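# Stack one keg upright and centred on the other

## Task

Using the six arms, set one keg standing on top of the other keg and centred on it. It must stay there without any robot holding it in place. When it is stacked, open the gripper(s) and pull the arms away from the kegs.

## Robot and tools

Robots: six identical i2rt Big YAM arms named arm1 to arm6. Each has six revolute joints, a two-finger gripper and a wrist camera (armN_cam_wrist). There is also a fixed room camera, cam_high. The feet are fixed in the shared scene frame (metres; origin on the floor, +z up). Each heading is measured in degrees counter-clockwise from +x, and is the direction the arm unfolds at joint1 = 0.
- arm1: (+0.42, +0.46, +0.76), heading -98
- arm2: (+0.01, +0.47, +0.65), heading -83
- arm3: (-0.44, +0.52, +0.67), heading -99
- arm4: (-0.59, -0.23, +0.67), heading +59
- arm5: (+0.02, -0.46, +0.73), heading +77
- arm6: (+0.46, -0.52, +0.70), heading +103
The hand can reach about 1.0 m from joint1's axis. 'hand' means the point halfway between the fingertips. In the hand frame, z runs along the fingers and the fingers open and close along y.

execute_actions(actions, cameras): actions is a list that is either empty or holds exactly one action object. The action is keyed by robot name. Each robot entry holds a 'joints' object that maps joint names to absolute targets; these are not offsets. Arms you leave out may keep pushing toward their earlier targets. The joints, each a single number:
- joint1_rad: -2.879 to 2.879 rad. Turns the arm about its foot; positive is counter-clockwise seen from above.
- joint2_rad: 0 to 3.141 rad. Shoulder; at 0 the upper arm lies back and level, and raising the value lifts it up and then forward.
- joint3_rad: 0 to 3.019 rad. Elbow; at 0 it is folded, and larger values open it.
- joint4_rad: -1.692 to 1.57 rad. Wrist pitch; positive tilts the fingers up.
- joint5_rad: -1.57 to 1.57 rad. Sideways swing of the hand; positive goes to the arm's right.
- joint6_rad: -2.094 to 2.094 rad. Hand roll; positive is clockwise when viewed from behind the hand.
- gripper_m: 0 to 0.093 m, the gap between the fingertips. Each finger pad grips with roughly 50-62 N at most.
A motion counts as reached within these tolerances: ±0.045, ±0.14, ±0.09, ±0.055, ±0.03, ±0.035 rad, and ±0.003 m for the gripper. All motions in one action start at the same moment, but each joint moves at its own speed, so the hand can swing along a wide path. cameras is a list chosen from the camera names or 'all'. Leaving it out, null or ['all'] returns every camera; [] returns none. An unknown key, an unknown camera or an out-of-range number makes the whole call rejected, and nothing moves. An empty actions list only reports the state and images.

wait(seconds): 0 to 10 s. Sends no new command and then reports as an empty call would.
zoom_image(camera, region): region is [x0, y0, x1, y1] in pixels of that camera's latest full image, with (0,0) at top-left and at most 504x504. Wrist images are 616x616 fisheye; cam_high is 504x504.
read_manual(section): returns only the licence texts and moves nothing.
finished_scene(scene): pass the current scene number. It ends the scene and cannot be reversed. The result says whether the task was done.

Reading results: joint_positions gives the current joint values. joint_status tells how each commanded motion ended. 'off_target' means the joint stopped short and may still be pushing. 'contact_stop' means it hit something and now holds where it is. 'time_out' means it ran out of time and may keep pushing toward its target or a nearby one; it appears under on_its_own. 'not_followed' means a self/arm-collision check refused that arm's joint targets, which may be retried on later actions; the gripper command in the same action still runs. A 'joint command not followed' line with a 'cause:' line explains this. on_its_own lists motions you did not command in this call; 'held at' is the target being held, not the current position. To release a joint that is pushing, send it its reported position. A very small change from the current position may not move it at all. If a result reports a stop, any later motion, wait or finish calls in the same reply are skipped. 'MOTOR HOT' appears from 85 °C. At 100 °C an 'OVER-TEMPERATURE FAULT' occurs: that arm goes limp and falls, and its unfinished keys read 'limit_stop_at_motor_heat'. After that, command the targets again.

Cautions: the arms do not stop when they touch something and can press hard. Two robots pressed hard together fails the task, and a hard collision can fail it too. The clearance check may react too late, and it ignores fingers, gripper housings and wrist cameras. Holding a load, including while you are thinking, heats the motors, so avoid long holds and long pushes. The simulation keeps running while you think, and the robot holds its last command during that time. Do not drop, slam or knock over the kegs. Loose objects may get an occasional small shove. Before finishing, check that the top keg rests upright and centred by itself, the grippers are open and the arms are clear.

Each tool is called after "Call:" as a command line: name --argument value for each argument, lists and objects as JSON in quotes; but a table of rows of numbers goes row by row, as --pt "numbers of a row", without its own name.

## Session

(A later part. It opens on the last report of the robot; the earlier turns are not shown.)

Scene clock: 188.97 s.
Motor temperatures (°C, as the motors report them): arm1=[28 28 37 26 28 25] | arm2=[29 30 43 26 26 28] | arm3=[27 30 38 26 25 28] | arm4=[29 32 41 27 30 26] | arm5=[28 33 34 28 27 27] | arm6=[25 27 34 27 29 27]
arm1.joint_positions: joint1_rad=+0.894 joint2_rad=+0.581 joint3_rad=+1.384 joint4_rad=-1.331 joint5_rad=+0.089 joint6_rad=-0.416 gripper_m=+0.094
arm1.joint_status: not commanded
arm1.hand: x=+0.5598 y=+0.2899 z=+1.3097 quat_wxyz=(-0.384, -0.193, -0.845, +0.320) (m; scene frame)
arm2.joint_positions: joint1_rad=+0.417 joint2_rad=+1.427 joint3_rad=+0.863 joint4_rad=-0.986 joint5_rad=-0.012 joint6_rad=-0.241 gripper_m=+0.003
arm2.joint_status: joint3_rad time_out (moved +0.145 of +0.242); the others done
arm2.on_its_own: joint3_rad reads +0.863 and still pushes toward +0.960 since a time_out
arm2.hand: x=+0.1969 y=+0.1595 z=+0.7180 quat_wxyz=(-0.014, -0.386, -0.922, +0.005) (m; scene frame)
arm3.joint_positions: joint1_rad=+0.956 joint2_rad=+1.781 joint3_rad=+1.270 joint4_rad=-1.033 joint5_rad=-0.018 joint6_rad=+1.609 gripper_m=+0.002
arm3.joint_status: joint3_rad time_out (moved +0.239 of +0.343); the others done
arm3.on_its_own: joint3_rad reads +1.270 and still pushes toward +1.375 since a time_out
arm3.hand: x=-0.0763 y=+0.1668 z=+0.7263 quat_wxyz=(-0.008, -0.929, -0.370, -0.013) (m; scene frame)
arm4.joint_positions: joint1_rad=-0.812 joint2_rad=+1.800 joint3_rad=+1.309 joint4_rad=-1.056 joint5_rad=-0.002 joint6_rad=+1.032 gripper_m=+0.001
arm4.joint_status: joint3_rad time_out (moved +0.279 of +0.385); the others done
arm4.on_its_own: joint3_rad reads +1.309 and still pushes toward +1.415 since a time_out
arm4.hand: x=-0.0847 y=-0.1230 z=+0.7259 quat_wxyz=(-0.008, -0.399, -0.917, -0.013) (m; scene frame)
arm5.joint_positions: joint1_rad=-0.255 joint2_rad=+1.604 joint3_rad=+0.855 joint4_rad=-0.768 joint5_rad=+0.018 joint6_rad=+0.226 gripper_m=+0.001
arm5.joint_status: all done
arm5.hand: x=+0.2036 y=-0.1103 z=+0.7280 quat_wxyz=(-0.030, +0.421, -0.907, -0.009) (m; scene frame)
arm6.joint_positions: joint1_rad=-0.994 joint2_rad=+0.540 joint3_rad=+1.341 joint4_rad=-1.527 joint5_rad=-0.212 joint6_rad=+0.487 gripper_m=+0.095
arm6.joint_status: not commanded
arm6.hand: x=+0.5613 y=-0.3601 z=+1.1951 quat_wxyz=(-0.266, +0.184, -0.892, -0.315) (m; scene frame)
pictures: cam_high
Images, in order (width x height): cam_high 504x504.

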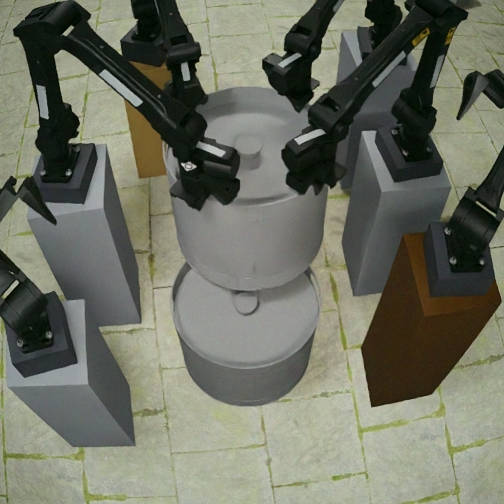

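Call:
execute_actions --actions '[{"arm2":{"joints":{"joint1_rad":0.61,"joint2_rad":1.46,"joint3_rad":1.147,"joint4_rad":-1.045,"joint6_rad":-0.058}},"arm3":{"joints":{"joint1_rad":1.05,"joint2_rad":1.835,"joint3_rad":1.66,"joint4_rad":-1.163,"joint6_rad":1.70}},"arm4":{"joints":{"joint1_rad":-0.864,"joint2_rad":1.90,"joint3_rad":1.76,"joint4_rad":-1.204,"joint6_rad":0.975}},"arm5":{"joints":{"joint1_rad":-0.474,"joint2_rad":1.58,"joint3_rad":1.053,"joint4_rad":-0.838,"joint6_rad":0.012}}}]' --cameras '["cam_high"]'

Scene clock: 194.67 s.
Motor temperatures (°C, as the motors report them): arm1=[28 28 37 26 28 25] | arm2=[29 30 44 26 26 28] | arm3=[27 30 39 26 25 28] | arm4=[29 33 43 27 30 26] | arm5=[28 33 35 28 27 27] | arm6=[25 27 34 27 29 27]
arm1.joint_positions: joint1_rad=+0.894 joint2_rad=+0.581 joint3_rad=+1.384 joint4_rad=-1.331 joint5_rad=+0.089 joint6_rad=-0.416 gripper_m=+0.094
arm1.joint_status: not commanded
arm1.hand: x=+0.5598 y=+0.2899 z=+1.3097 quat_wxyz=(-0.384, -0.193, -0.845, +0.320) (m; scene frame)
arm2.joint_positions: joint1_rad=+0.589 joint2_rad=+1.591 joint3_rad=+1.037 joint4_rad=-0.999 joint5_rad=-0.011 joint6_rad=-0.070 gripper_m=+0.002
arm2.joint_status: joint3_rad time_out (moved +0.174 of +0.284); the others done
arm2.on_its_own: joint3_rad reads +1.037 and still pushes toward +1.147 since a time_out
arm2.hand: x=+0.2891 y=+0.1475 z=+0.7139 quat_wxyz=(-0.012, -0.385, -0.923, +0.002) (m; scene frame)
arm3.joint_positions: joint1_rad=+1.054 joint2_rad=+1.963 joint3_rad=+1.547 joint4_rad=-1.133 joint5_rad=-0.014 joint6_rad=+1.704 gripper_m=+0.002
arm3.joint_status: joint3_rad time_out (moved +0.277 of +0.390); the others done
arm3.on_its_own: joint3_rad reads +1.547 and still pushes toward +1.660 since a time_out
arm3.hand: x=+0.0163 y=+0.1552 z=+0.7265 quat_wxyz=(-0.006, -0.929, -0.371, -0.011) (m; scene frame)
arm4.joint_positions: joint1_rad=-0.866 joint2_rad=+2.014 joint3_rad=+1.640 joint4_rad=-1.180 joint5_rad=-0.004 joint6_rad=+0.976 gripper_m=+0.001
arm4.joint_status: joint3_rad time_out (moved +0.331 of +0.451); the others done
arm4.on_its_own: joint3_rad reads +1.640 and still pushes toward +1.753 since a time_out
arm4.hand: x=+0.0079 y=-0.1367 z=+0.7261 quat_wxyz=(-0.005, -0.399, -0.917, -0.012) (m; scene frame)
arm5.joint_positions: joint1_rad=-0.462 joint2_rad=+1.706 joint3_rad=+0.978 joint4_rad=-0.793 joint5_rad=+0.012 joint6_rad=+0.017 gripper_m=+0.001
arm5.joint_status: all done
arm5.hand: x=+0.2975 y=-0.1216 z=+0.7248 quat_wxyz=(-0.029, +0.422, -0.906, -0.005) (m; scene frame)
arm6.joint_positions: joint1_rad=-0.994 joint2_rad=+0.540 joint3_rad=+1.341 joint4_rad=-1.527 joint5_rad=-0.212 joint6_rad=+0.487 gripper_m=+0.095
arm6.joint_status: not commanded
arm6.hand: x=+0.5613 y=-0.3601 z=+1.1951 quat_wxyz=(-0.266, +0.184, -0.892, -0.315) (m; scene frame)
pictures: cam_high
Images, in order (width x height): cam_high 504x504.

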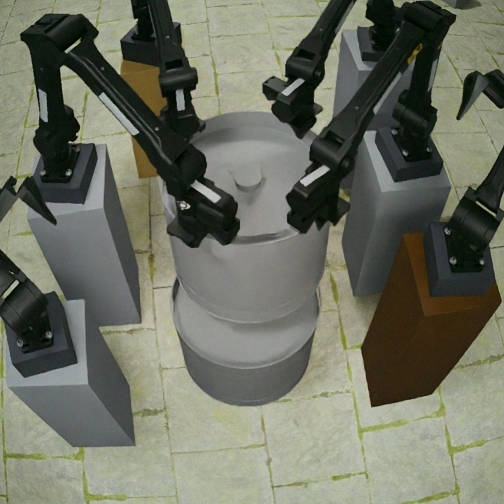

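Call:
execute_actions --actions '[{"arm2":{"joints":{"joint1_rad":0.738,"joint2_rad":1.62,"joint3_rad":1.39,"joint4_rad":-1.10,"joint6_rad":0.067}},"arm3":{"joints":{"joint1_rad":1.125,"joint2_rad":2.085,"joint3_rad":2.04,"joint4_rad":-1.305,"joint6_rad":1.775}},"arm4":{"joints":{"joint1_rad":-0.903,"joint2_rad":2.20,"joint3_rad":2.24,"joint4_rad":-1.395,"joint6_rad":0.935}},"arm5":{"joints":{"joint1_rad":-0.642,"joint2_rad":1.69,"joint3_rad":1.235,"joint4_rad":-0.89,"joint6_rad":-0.155}}}]'

Scene clock: 202.07 s.
Motor temperatures (°C, as the motors report them): arm1=[28 28 37 26 28 25] | arm2=[29 31 46 26 26 28] | arm3=[27 31 41 26 25 28] | arm4=[29 35 45 27 30 26] | arm5=[28 34 36 28 27 27] | arm6=[25 27 34 27 29 27]
arm1.joint_positions: joint1_rad=+0.894 joint2_rad=+0.581 joint3_rad=+1.384 joint4_rad=-1.331 joint5_rad=+0.089 joint6_rad=-0.416 gripper_m=+0.094
arm1.joint_status: not commanded
arm1.hand: x=+0.5598 y=+0.2899 z=+1.3097 quat_wxyz=(-0.384, -0.193, -0.845, +0.320) (m; scene frame)
arm2.joint_positions: joint1_rad=+0.715 joint2_rad=+1.790 joint3_rad=+1.273 joint4_rad=-1.037 joint5_rad=-0.013 joint6_rad=+0.053 gripper_m=+0.002
arm2.joint_status: joint2_rad time_out (moved +0.199 of +0.029); joint3_rad time_out (moved +0.235 of +0.353); joint4_rad time_out (moved -0.038 of -0.101); the others done
arm2.on_its_own: joint2_rad reads +1.790 and still pushes toward +1.620 since a time_out; joint3_rad reads +1.273 and still pushes toward +1.385 since a time_out; joint4_rad reads -1.037 and still pushes toward -1.100 since a time_out
arm2.hand: x=+0.3866 y=+0.1317 z=+0.7036 quat_wxyz=(-0.011, -0.384, -0.923, +0.000) (m; scene frame)
arm3.joint_positions: joint1_rad=+1.128 joint2_rad=+2.203 joint3_rad=+1.925 joint4_rad=-1.275 joint5_rad=-0.015 joint6_rad=+1.775 gripper_m=+0.002
arm3.joint_status: joint3_rad time_out (moved +0.377 of +0.493); the others done
arm3.on_its_own: joint3_rad reads +1.925 and still pushes toward +2.037 since a time_out
arm3.hand: x=+0.1142 y=+0.1400 z=+0.7173 quat_wxyz=(-0.003, -0.928, -0.372, -0.011) (m; scene frame)
arm4.joint_positions: joint1_rad=-0.913 joint2_rad=+2.297 joint3_rad=+2.105 joint4_rad=-1.375 joint5_rad=-0.004 joint6_rad=+0.923 gripper_m=+0.002
arm4.joint_status: joint3_rad time_out (moved +0.465 of +0.600); the others done
arm4.on_its_own: joint3_rad reads +2.105 and still pushes toward +2.218 since a time_out
arm4.hand: x=+0.1056 y=-0.1540 z=+0.7174 quat_wxyz=(+0.001, -0.396, -0.918, -0.008) (m; scene frame)
arm5.joint_positions: joint1_rad=-0.636 joint2_rad=+1.843 joint3_rad=+1.153 joint4_rad=-0.829 joint5_rad=+0.014 joint6_rad=-0.159 gripper_m=+0.001
arm5.joint_status: joint2_rad time_out (moved +0.138 of -0.016); joint4_rad time_out (moved -0.035 of -0.097); the others done
arm5.on_its_own: joint2_rad reads +1.843 and still pushes toward +1.690 since a time_out; joint4_rad reads -0.829 and still pushes toward -0.890 since a time_out
arm5.hand: x=+0.3964 y=-0.1364 z=+0.7165 quat_wxyz=(-0.030, +0.423, -0.905, +0.000) (m; scene frame)
arm6.joint_positions: joint1_rad=-0.994 joint2_rad=+0.540 joint3_rad=+1.341 joint4_rad=-1.527 joint5_rad=-0.212 joint6_rad=+0.487 gripper_m=+0.095
arm6.joint_status: not commanded
arm6.hand: x=+0.5613 y=-0.3601 z=+1.1951 quat_wxyz=(-0.266, +0.184, -0.892, -0.315) (m; scene frame)
pictures: arm1_cam_wrist, arm2_cam_wrist, arm3_cam_wrist, arm4_cam_wrist, arm5_cam_wrist, arm6_cam_wrist, cam_high
Images, in order (width x height): arm1_cam_wrist 616x616, arm2_cam_wrist 616x616, arm3_cam_wrist 616x616, arm4_cam_wrist 616x616, arm5_cam_wrist 616x616, arm6_cam_wrist 616x616, cam_high 504x504.

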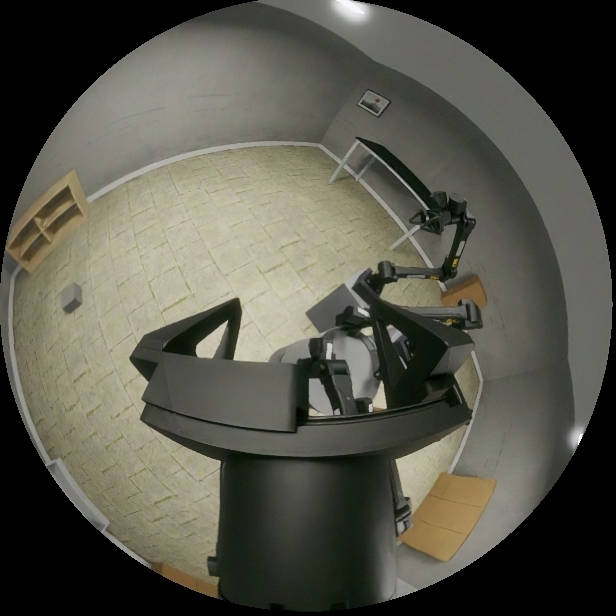

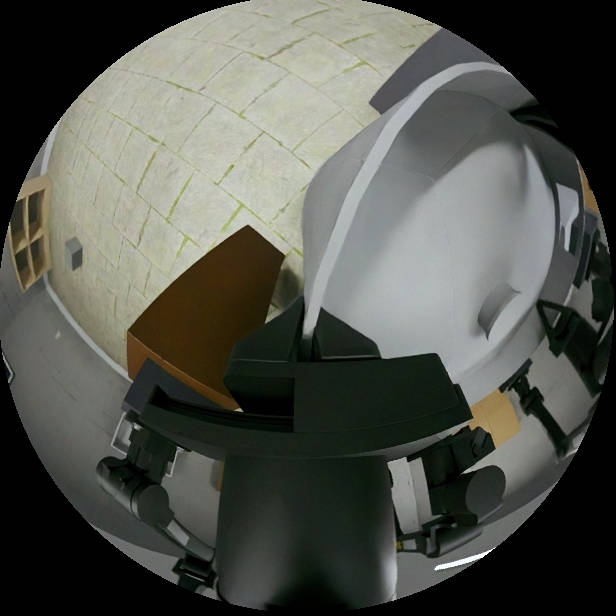

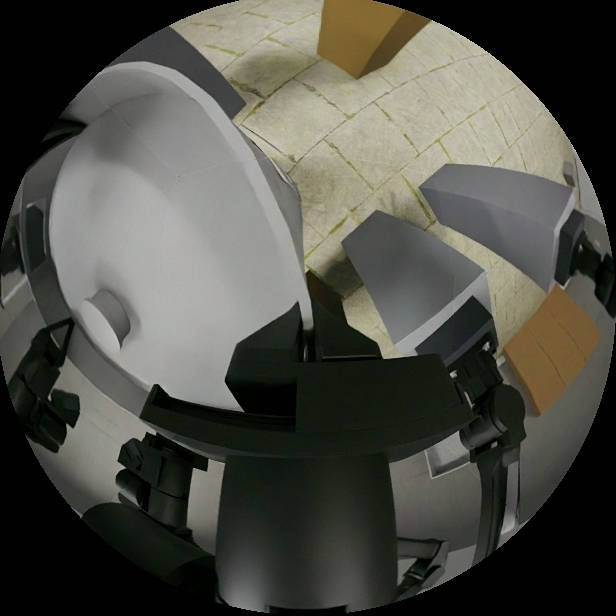

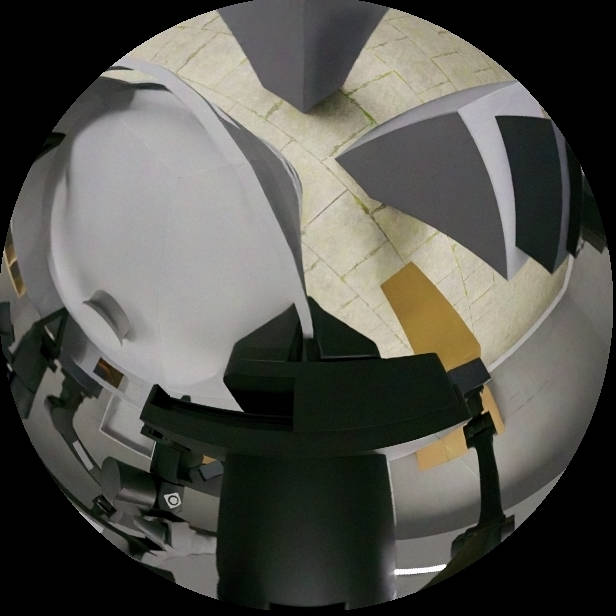

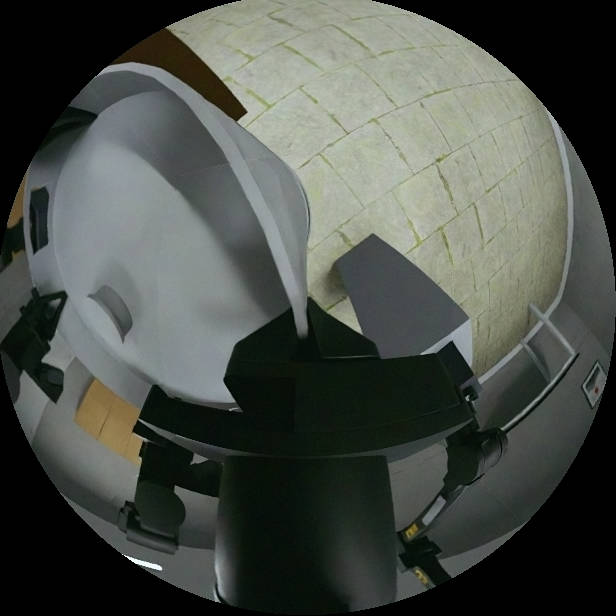

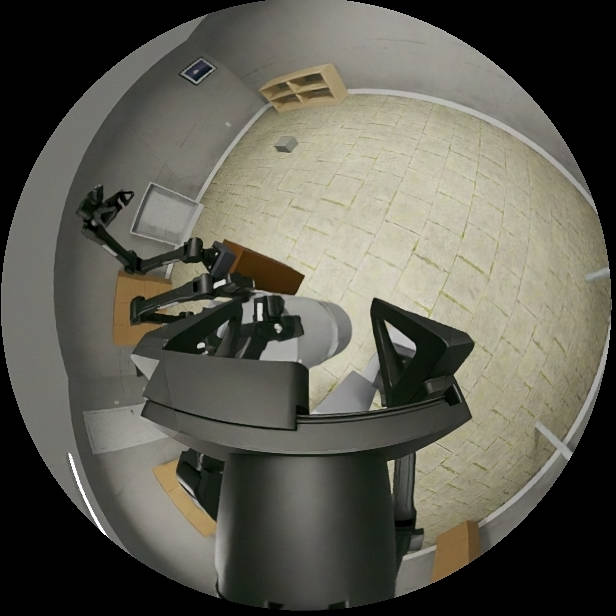

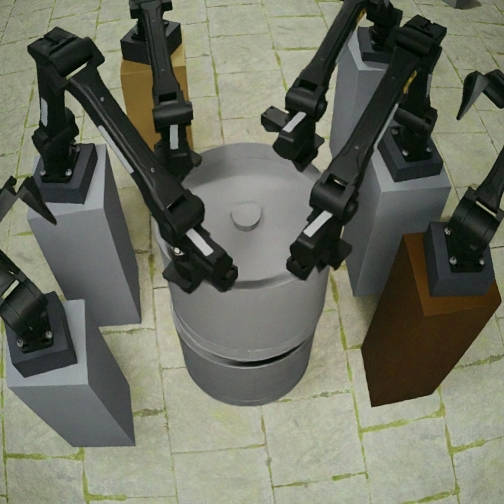

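Call:
execute_actions --actions '[{"arm2":{"joints":{"joint2_rad":1.655,"joint3_rad":1.345,"joint4_rad":-0.99}},"arm3":{"joints":{"joint2_rad":2.11,"joint3_rad":1.992,"joint4_rad":-1.225}},"arm4":{"joints":{"joint2_rad":2.22,"joint3_rad":2.168,"joint4_rad":-1.32}},"arm5":{"joints":{"joint2_rad":1.74,"joint3_rad":1.21,"joint4_rad":-0.79}}}]' --cameras '["arm2_cam_wrist","arm3_cam_wrist","arm4_cam_wrist","arm5_cam_wrist","cam_high"]'

Call:
zoom_image --camera "cam_high" --region '[150,260,350,420]'

Scene clock: 210.10 s.
Motor temperatures (°C, as the motors report them): arm1=[28 28 38 26 28 25] | arm2=[29 33 47 27 26 28] | arm3=[27 32 42 26 25 28] | arm4=[29 37 45 27 30 26] | arm5=[28 35 37 28 28 27] | arm6=[25 27 34 27 29 27]
arm1.joint_positions: joint1_rad=+0.894 joint2_rad=+0.581 joint3_rad=+1.384 joint4_rad=-1.331 joint5_rad=+0.089 joint6_rad=-0.416 gripper_m=+0.094
arm1.joint_status: not commanded
arm1.hand: x=+0.5598 y=+0.2899 z=+1.3097 quat_wxyz=(-0.384, -0.193, -0.845, +0.320) (m; scene frame)
arm2.joint_positions: joint1_rad=+0.720 joint2_rad=+1.821 joint3_rad=+1.271 joint4_rad=-0.986 joint5_rad=-0.027 joint6_rad=+0.060 gripper_m=+0.002
arm2.joint_status: joint2_rad time_out (moved +0.031 of -0.135); the others done
arm2.on_its_own: joint2_rad reads +1.821 and still pushes toward +1.655 since a time_out
arm2.hand: x=+0.3967 y=+0.1294 z=+0.6883 quat_wxyz=(-0.022, -0.384, -0.923, -0.004) (m; scene frame)
arm3.joint_positions: joint1_rad=+1.133 joint2_rad=+2.230 joint3_rad=+1.920 joint4_rad=-1.217 joint5_rad=-0.024 joint6_rad=+1.780 gripper_m=+0.002
arm3.joint_status: all done
arm3.hand: x=+0.1250 y=+0.1381 z=+0.6981 quat_wxyz=(-0.011, -0.928, -0.372, -0.022) (m; scene frame)
arm4.joint_positions: joint1_rad=-0.915 joint2_rad=+2.327 joint3_rad=+2.105 joint4_rad=-1.319 joint5_rad=-0.002 joint6_rad=+0.923 gripper_m=+0.002
arm4.joint_status: all done
arm4.hand: x=+0.1166 y=-0.1542 z=+0.6970 quat_wxyz=(-0.011, -0.396, -0.918, -0.014) (m; scene frame)
arm5.joint_positions: joint1_rad=-0.645 joint2_rad=+1.876 joint3_rad=+1.149 joint4_rad=-0.771 joint5_rad=+0.024 joint6_rad=-0.165 gripper_m=+0.001
arm5.joint_status: all done
arm5.hand: x=+0.4063 y=-0.1367 z=+0.7005 quat_wxyz=(-0.042, +0.421, -0.906, +0.002) (m; scene frame)
arm6.joint_positions: joint1_rad=-0.994 joint2_rad=+0.540 joint3_rad=+1.341 joint4_rad=-1.527 joint5_rad=-0.212 joint6_rad=+0.487 gripper_m=+0.095
arm6.joint_status: not commanded
arm6.hand: x=+0.5613 y=-0.3601 z=+1.1951 quat_wxyz=(-0.266, +0.184, -0.892, -0.315) (m; scene frame)
pictures: arm2_cam_wrist, arm3_cam_wrist, arm4_cam_wrist, arm5_cam_wrist, cam_high
Images, in order (width x height): arm2_cam_wrist 616x616, arm3_cam_wrist 616x616, arm4_cam_wrist 616x616, arm5_cam_wrist 616x616, cam_high 504x504.

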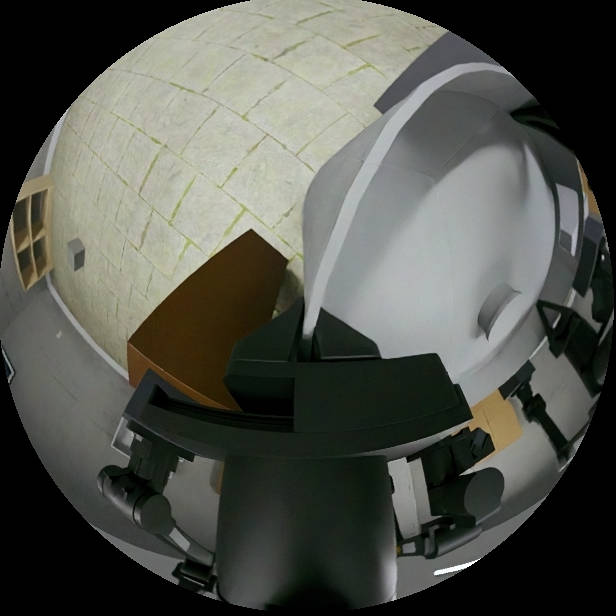

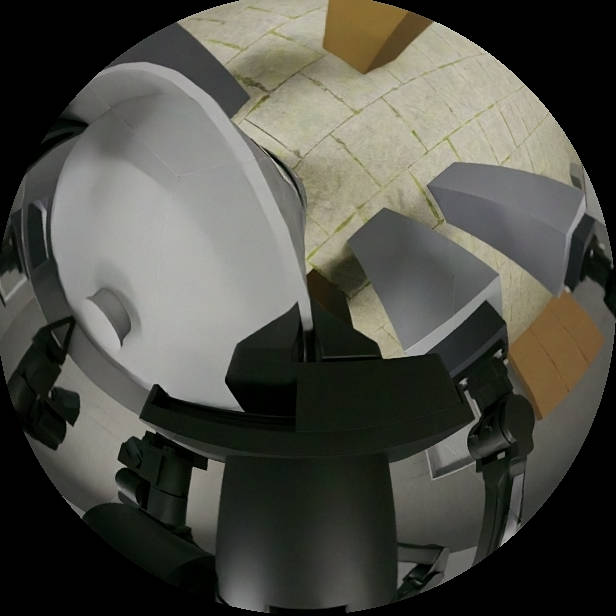

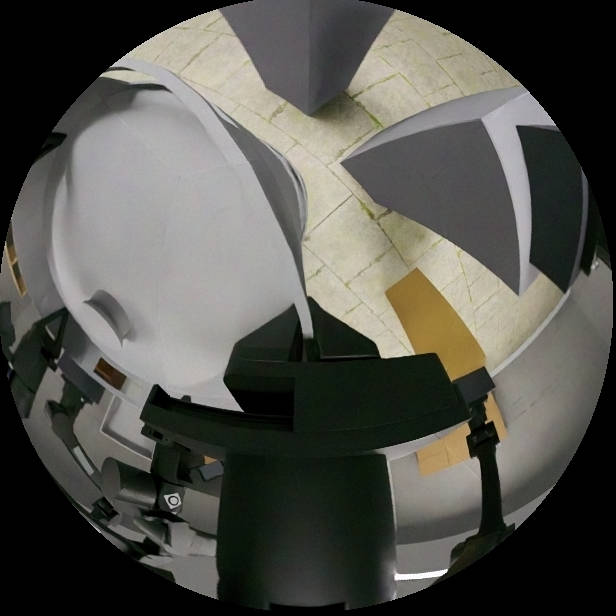

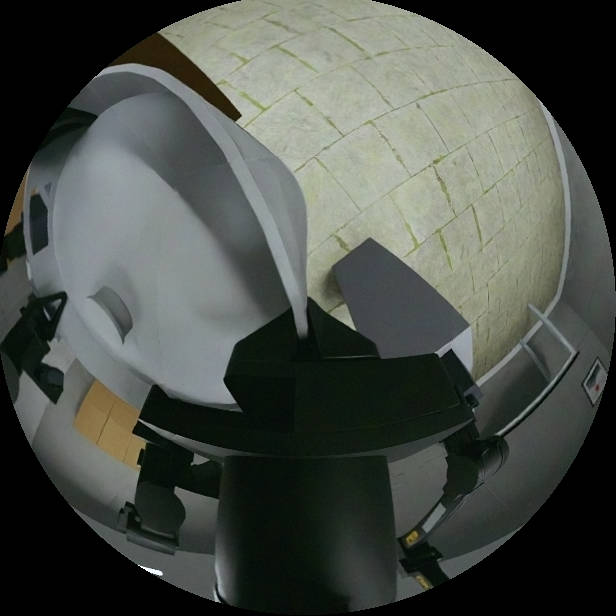

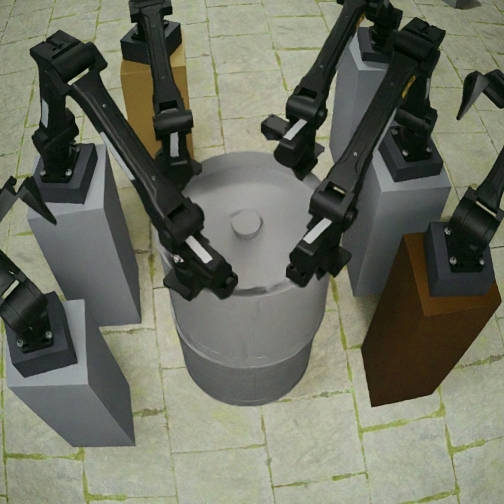

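Region (150, 260, 350, 420) of cam_high's 504x504 image, scaled by 2.520, with more detail than that image has; it fills the top 403 rows of this view, and the rest is white.

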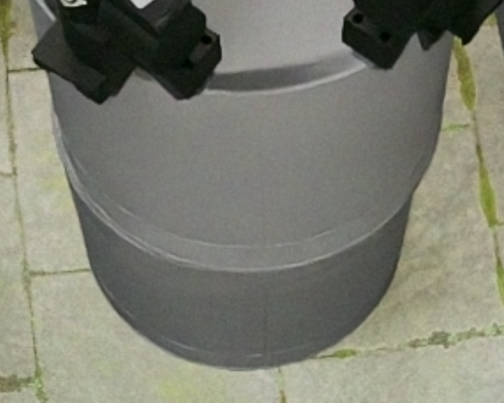

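Call:
execute_actions --actions '[{"arm2":{"joints":{"joint1_rad":0.70,"joint3_rad":1.308,"joint4_rad":-0.955,"joint6_rad":0.045}},"arm3":{"joints":{"joint1_rad":1.115,"joint3_rad":1.955,"joint4_rad":-1.195,"joint6_rad":1.768}},"arm4":{"joints":{"joint1_rad":-0.924,"joint3_rad":2.13,"joint4_rad":-1.31}},"arm5":{"joints":{"joint1_rad":-0.64,"joint3_rad":1.175,"joint4_rad":-0.775}}}]' --cameras '["arm2_cam_wrist","arm3_cam_wrist","arm4_cam_wrist","arm5_cam_wrist","cam_high"]'

Call:
zoom_image --camera "cam_high" --region '[150,260,350,420]'

Scene clock: 217.50 s.
Motor temperatures (°C, as the motors report them): arm1=[28 28 38 26 28 25] | arm2=[29 34 46 26 27 28] | arm3=[27 33 41 26 26 28] | arm4=[29 39 43 27 30 26] | arm5=[28 35 37 28 28 27] | arm6=[25 27 34 27 29 27]
arm1.joint_positions: joint1_rad=+0.894 joint2_rad=+0.581 joint3_rad=+1.384 joint4_rad=-1.331 joint5_rad=+0.089 joint6_rad=-0.416 gripper_m=+0.094
arm1.joint_status: not commanded
arm1.hand: x=+0.5598 y=+0.2899 z=+1.3097 quat_wxyz=(-0.384, -0.193, -0.845, +0.320) (m; scene frame)
arm2.joint_positions: joint1_rad=+0.705 joint2_rad=+1.826 joint3_rad=+1.243 joint4_rad=-0.949 joint5_rad=-0.025 joint6_rad=+0.042 gripper_m=+0.002
arm2.joint_status: all done
arm2.on_its_own: joint2_rad reads +1.826 and still pushes toward +1.655 since a time_out
arm2.hand: x=+0.3884 y=+0.1262 z=+0.6770 quat_wxyz=(-0.024, -0.383, -0.923, -0.002) (m; scene frame)
arm3.joint_positions: joint1_rad=+1.121 joint2_rad=+2.230 joint3_rad=+1.891 joint4_rad=-1.187 joint5_rad=-0.018 joint6_rad=+1.768 gripper_m=+0.002
arm3.joint_status: all done
arm3.hand: x=+0.1174 y=+0.1327 z=+0.6877 quat_wxyz=(-0.014, -0.928, -0.372, -0.019) (m; scene frame)
arm4.joint_positions: joint1_rad=-0.922 joint2_rad=+2.327 joint3_rad=+2.078 joint4_rad=-1.311 joint5_rad=-0.002 joint6_rad=+0.912 gripper_m=+0.002
arm4.joint_status: all done
arm4.hand: x=+0.1105 y=-0.1601 z=+0.6870 quat_wxyz=(-0.003, -0.395, -0.919, -0.009) (m; scene frame)
arm5.joint_positions: joint1_rad=-0.643 joint2_rad=+1.882 joint3_rad=+1.124 joint4_rad=-0.745 joint5_rad=+0.024 joint6_rad=-0.168 gripper_m=+0.001
arm5.joint_status: all done
arm5.hand: x=+0.4000 y=-0.1403 z=+0.6906 quat_wxyz=(-0.039, +0.424, -0.905, +0.003) (m; scene frame)
arm6.joint_positions: joint1_rad=-0.994 joint2_rad=+0.540 joint3_rad=+1.341 joint4_rad=-1.527 joint5_rad=-0.212 joint6_rad=+0.487 gripper_m=+0.095
arm6.joint_status: not commanded
arm6.hand: x=+0.5613 y=-0.3601 z=+1.1951 quat_wxyz=(-0.266, +0.184, -0.892, -0.315) (m; scene frame)
pictures: arm2_cam_wrist, arm3_cam_wrist, arm4_cam_wrist, arm5_cam_wrist, cam_high
Images, in order (width x height): arm2_cam_wrist 616x616, arm3_cam_wrist 616x616, arm4_cam_wrist 616x616, arm5_cam_wrist 616x616, cam_high 504x504.

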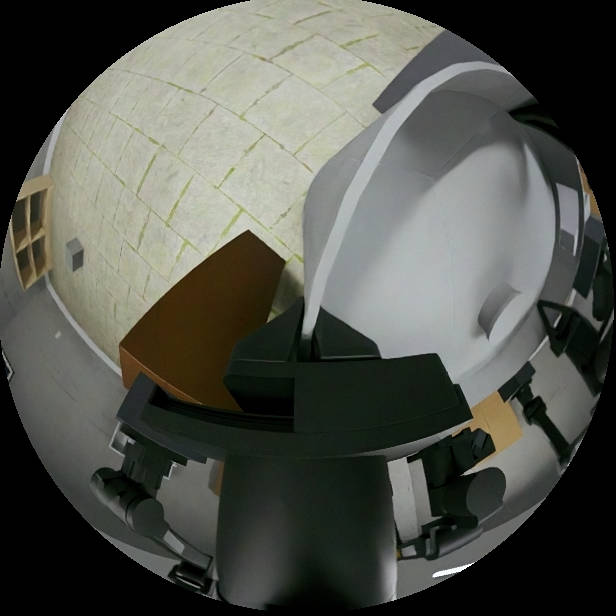

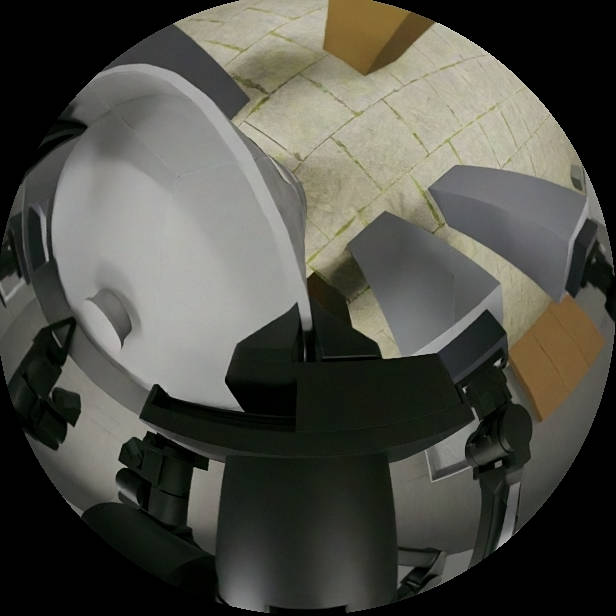

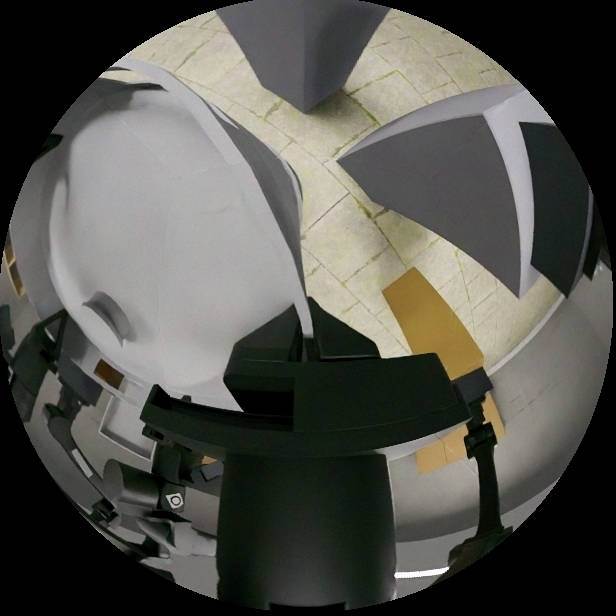

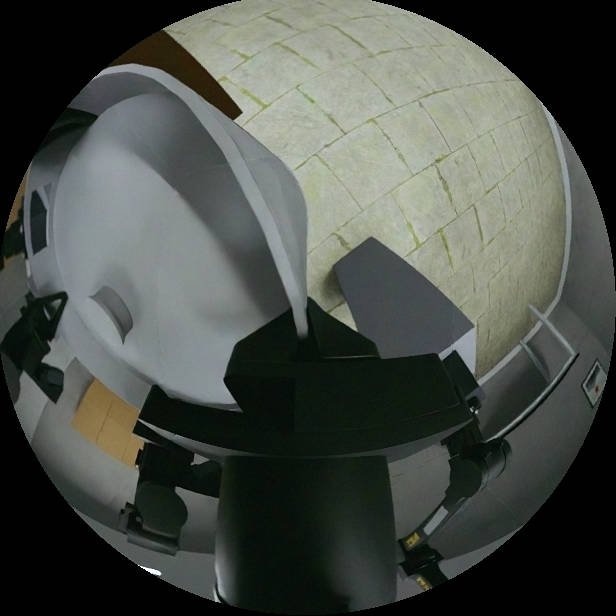

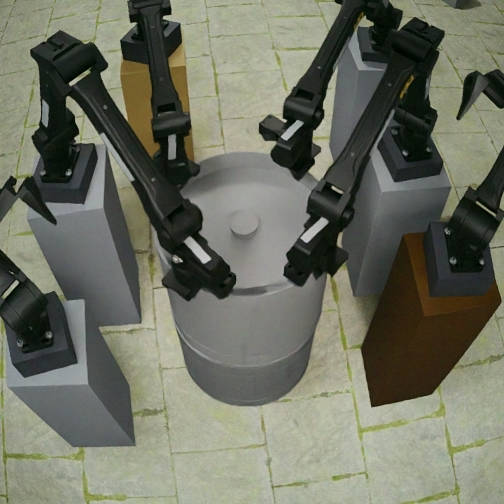

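Region (150, 260, 350, 420) of cam_high's 504x504 image, scaled by 2.520, with more detail than that image has; it fills the top 403 rows of this view, and the rest is white.

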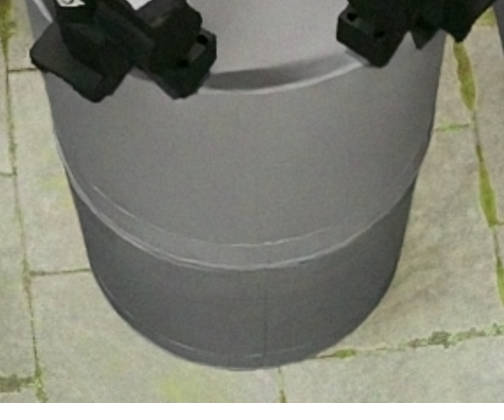

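Call:
zoom_image --camera "arm3_cam_wrist" --region '[230,110,350,270]'

Call:
zoom_image --camera "arm4_cam_wrist" --region '[230,110,350,270]'

Call:
zoom_image --camera "cam_high" --region '[160,300,340,390]'

Region (230, 110, 350, 270) of arm3_cam_wrist's 616x616 image, scaled by 3.150, with more detail than that image has; it fills the left 378 columns of this view, and the rest is white.

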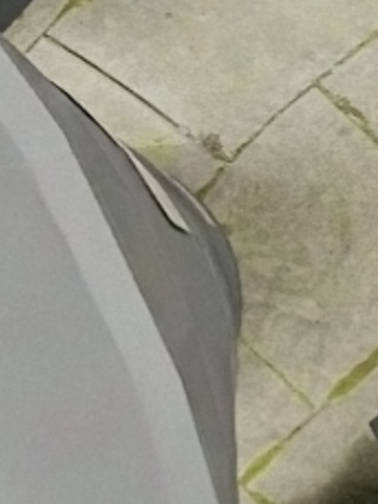

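Region (230, 110, 350, 270) of arm4_cam_wrist's 616x616 image, scaled by 3.150, with more detail than that image has; it fills the left 378 columns of this view, and the rest is white.

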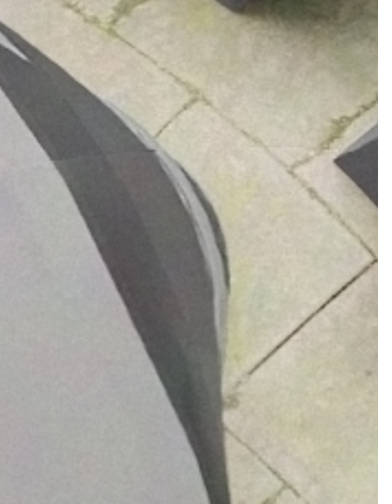

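Region (160, 300, 340, 390) of cam_high's 504x504 image, scaled by 2.800, with more detail than that image has.

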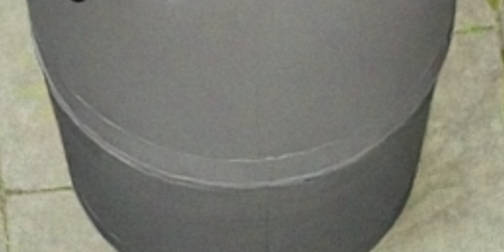

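Call:
execute_actions --actions '[{"arm2":{"joints":{"joint1_rad":0.687,"joint3_rad":1.29,"joint4_rad":-0.927,"joint6_rad":0.032}},"arm3":{"joints":{"joint1_rad":1.104,"joint3_rad":1.933,"joint4_rad":-1.168,"joint6_rad":1.758}},"arm4":{"joints":{"joint1_rad":-0.933,"joint3_rad":2.108,"joint4_rad":-1.295,"joint6_rad":0.905}},"arm5":{"joints":{"joint1_rad":-0.652,"joint3_rad":1.15,"joint4_rad":-0.765,"joint6_rad":-0.172}}}]' --cameras '["arm2_cam_wrist","arm3_cam_wrist","arm4_cam_wrist","arm5_cam_wrist","cam_high"]'

Call:
zoom_image --camera "cam_high" --region '[160,300,340,390]'

Call:
zoom_image --camera "arm4_cam_wrist" --region '[230,110,350,270]'

Call:
zoom_image --camera "arm3_cam_wrist" --region '[230,110,350,270]'

Scene clock: 230.40 s.
Motor temperatures (°C, as the motors report them): arm1=[28 28 38 26 28 25] | arm2=[29 35 44 26 27 28] | arm3=[27 34 40 26 26 28] | arm4=[29 41 41 27 30 26] | arm5=[28 36 37 28 28 27] | arm6=[25 27 35 27 29 27]
arm1.joint_positions: joint1_rad=+0.894 joint2_rad=+0.581 joint3_rad=+1.384 joint4_rad=-1.331 joint5_rad=+0.089 joint6_rad=-0.416 gripper_m=+0.094
arm1.joint_status: not commanded
arm1.hand: x=+0.5598 y=+0.2899 z=+1.3097 quat_wxyz=(-0.384, -0.193, -0.845, +0.320) (m; scene frame)
arm2.joint_positions: joint1_rad=+0.702 joint2_rad=+1.826 joint3_rad=+1.238 joint4_rad=-0.933 joint5_rad=-0.027 joint6_rad=+0.040 gripper_m=+0.002
arm2.joint_status: all done
arm2.on_its_own: joint2_rad reads +1.826 and still pushes toward +1.655 since a time_out
arm2.hand: x=+0.3889 y=+0.1239 z=+0.6757 quat_wxyz=(-0.030, -0.384, -0.923, -0.001) (m; scene frame)
arm3.joint_positions: joint1_rad=+1.120 joint2_rad=+2.230 joint3_rad=+1.886 joint4_rad=-1.175 joint5_rad=-0.018 joint6_rad=+1.766 gripper_m=+0.002
arm3.joint_status: all done
arm3.hand: x=+0.1176 y=+0.1315 z=+0.6857 quat_wxyz=(-0.017, -0.928, -0.372, -0.021) (m; scene frame)
arm4.joint_positions: joint1_rad=-0.924 joint2_rad=+2.324 joint3_rad=+2.069 joint4_rad=-1.300 joint5_rad=-0.004 joint6_rad=+0.907 gripper_m=+0.002
arm4.joint_status: all done
arm4.hand: x=+0.1102 y=-0.1616 z=+0.6852 quat_wxyz=(-0.004, -0.394, -0.919, -0.011) (m; scene frame)
arm5.joint_positions: joint1_rad=-0.647 joint2_rad=+1.882 joint3_rad=+1.115 joint4_rad=-0.736 joint5_rad=+0.023 joint6_rad=-0.171 gripper_m=+0.001
arm5.joint_status: all done
arm5.hand: x=+0.3997 y=-0.1430 z=+0.6882 quat_wxyz=(-0.039, +0.423, -0.905, +0.002) (m; scene frame)
arm6.joint_positions: joint1_rad=-0.994 joint2_rad=+0.540 joint3_rad=+1.341 joint4_rad=-1.527 joint5_rad=-0.212 joint6_rad=+0.487 gripper_m=+0.095
arm6.joint_status: not commanded
arm6.hand: x=+0.5613 y=-0.3601 z=+1.1951 quat_wxyz=(-0.266, +0.184, -0.892, -0.315) (m; scene frame)
pictures: arm2_cam_wrist, arm3_cam_wrist, arm4_cam_wrist, arm5_cam_wrist, cam_high
Images, in order (width x height): arm2_cam_wrist 616x616, arm3_cam_wrist 616x616, arm4_cam_wrist 616x616, arm5_cam_wrist 616x616, cam_high 504x504.

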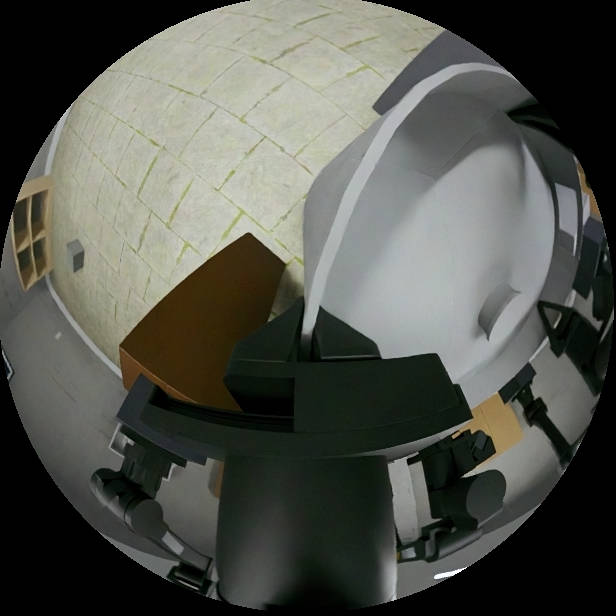

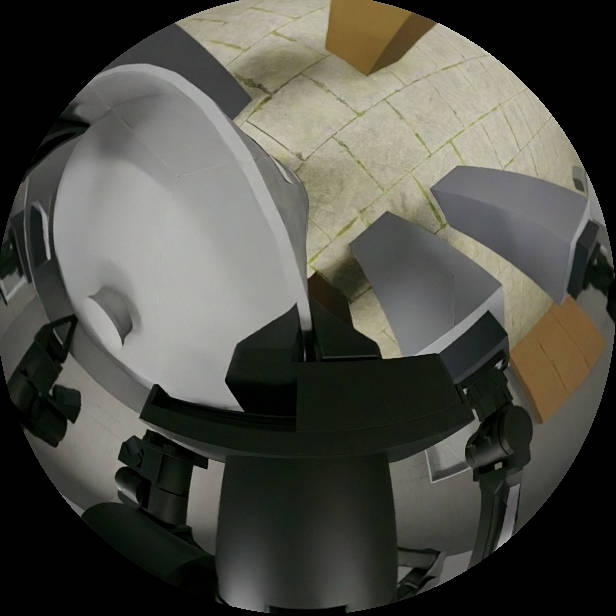

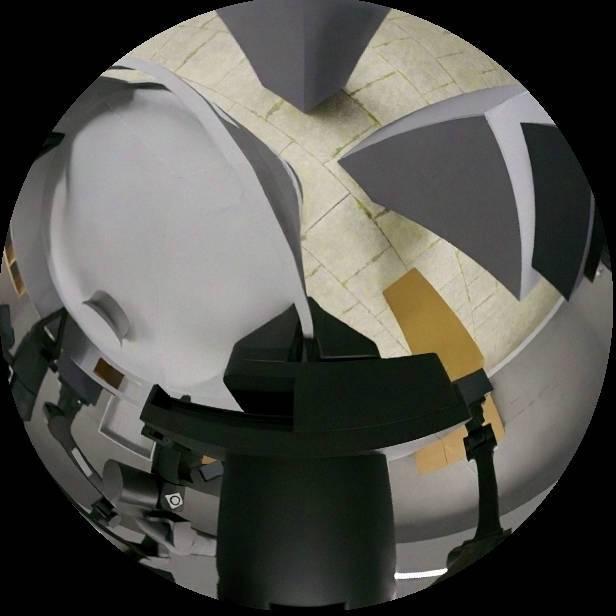

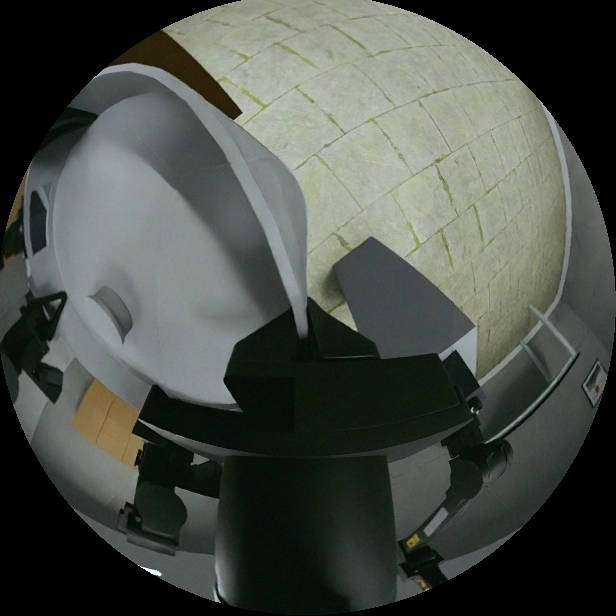

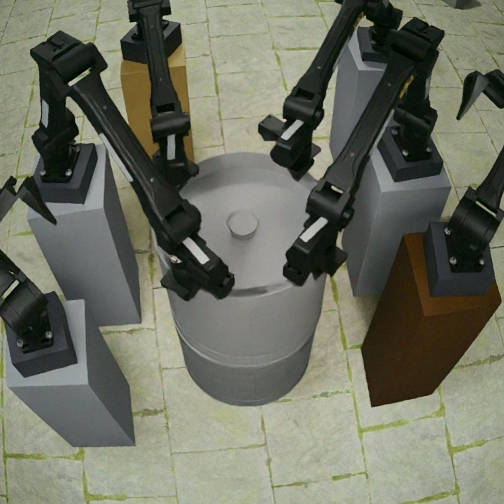

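Region (160, 300, 340, 390) of cam_high's 504x504 image, scaled by 2.800, with more detail than that image has.

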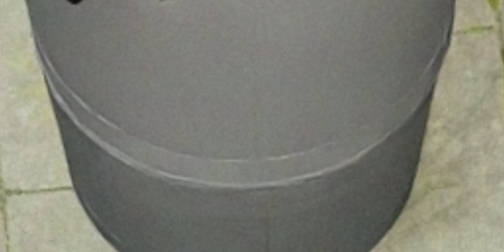

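Region (230, 110, 350, 270) of arm4_cam_wrist's 616x616 image, scaled by 3.150, with more detail than that image has; it fills the left 378 columns of this view, and the rest is white.

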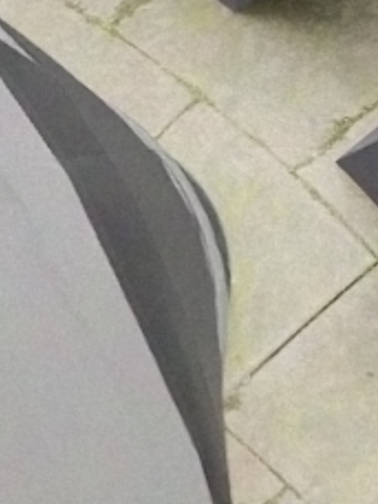

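Region (230, 110, 350, 270) of arm3_cam_wrist's 616x616 image, scaled by 3.150, with more detail than that image has; it fills the left 378 columns of this view, and the rest is white.

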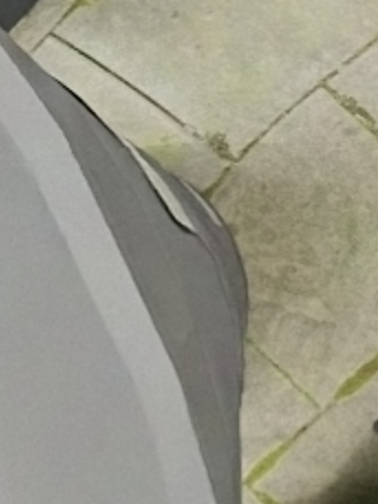

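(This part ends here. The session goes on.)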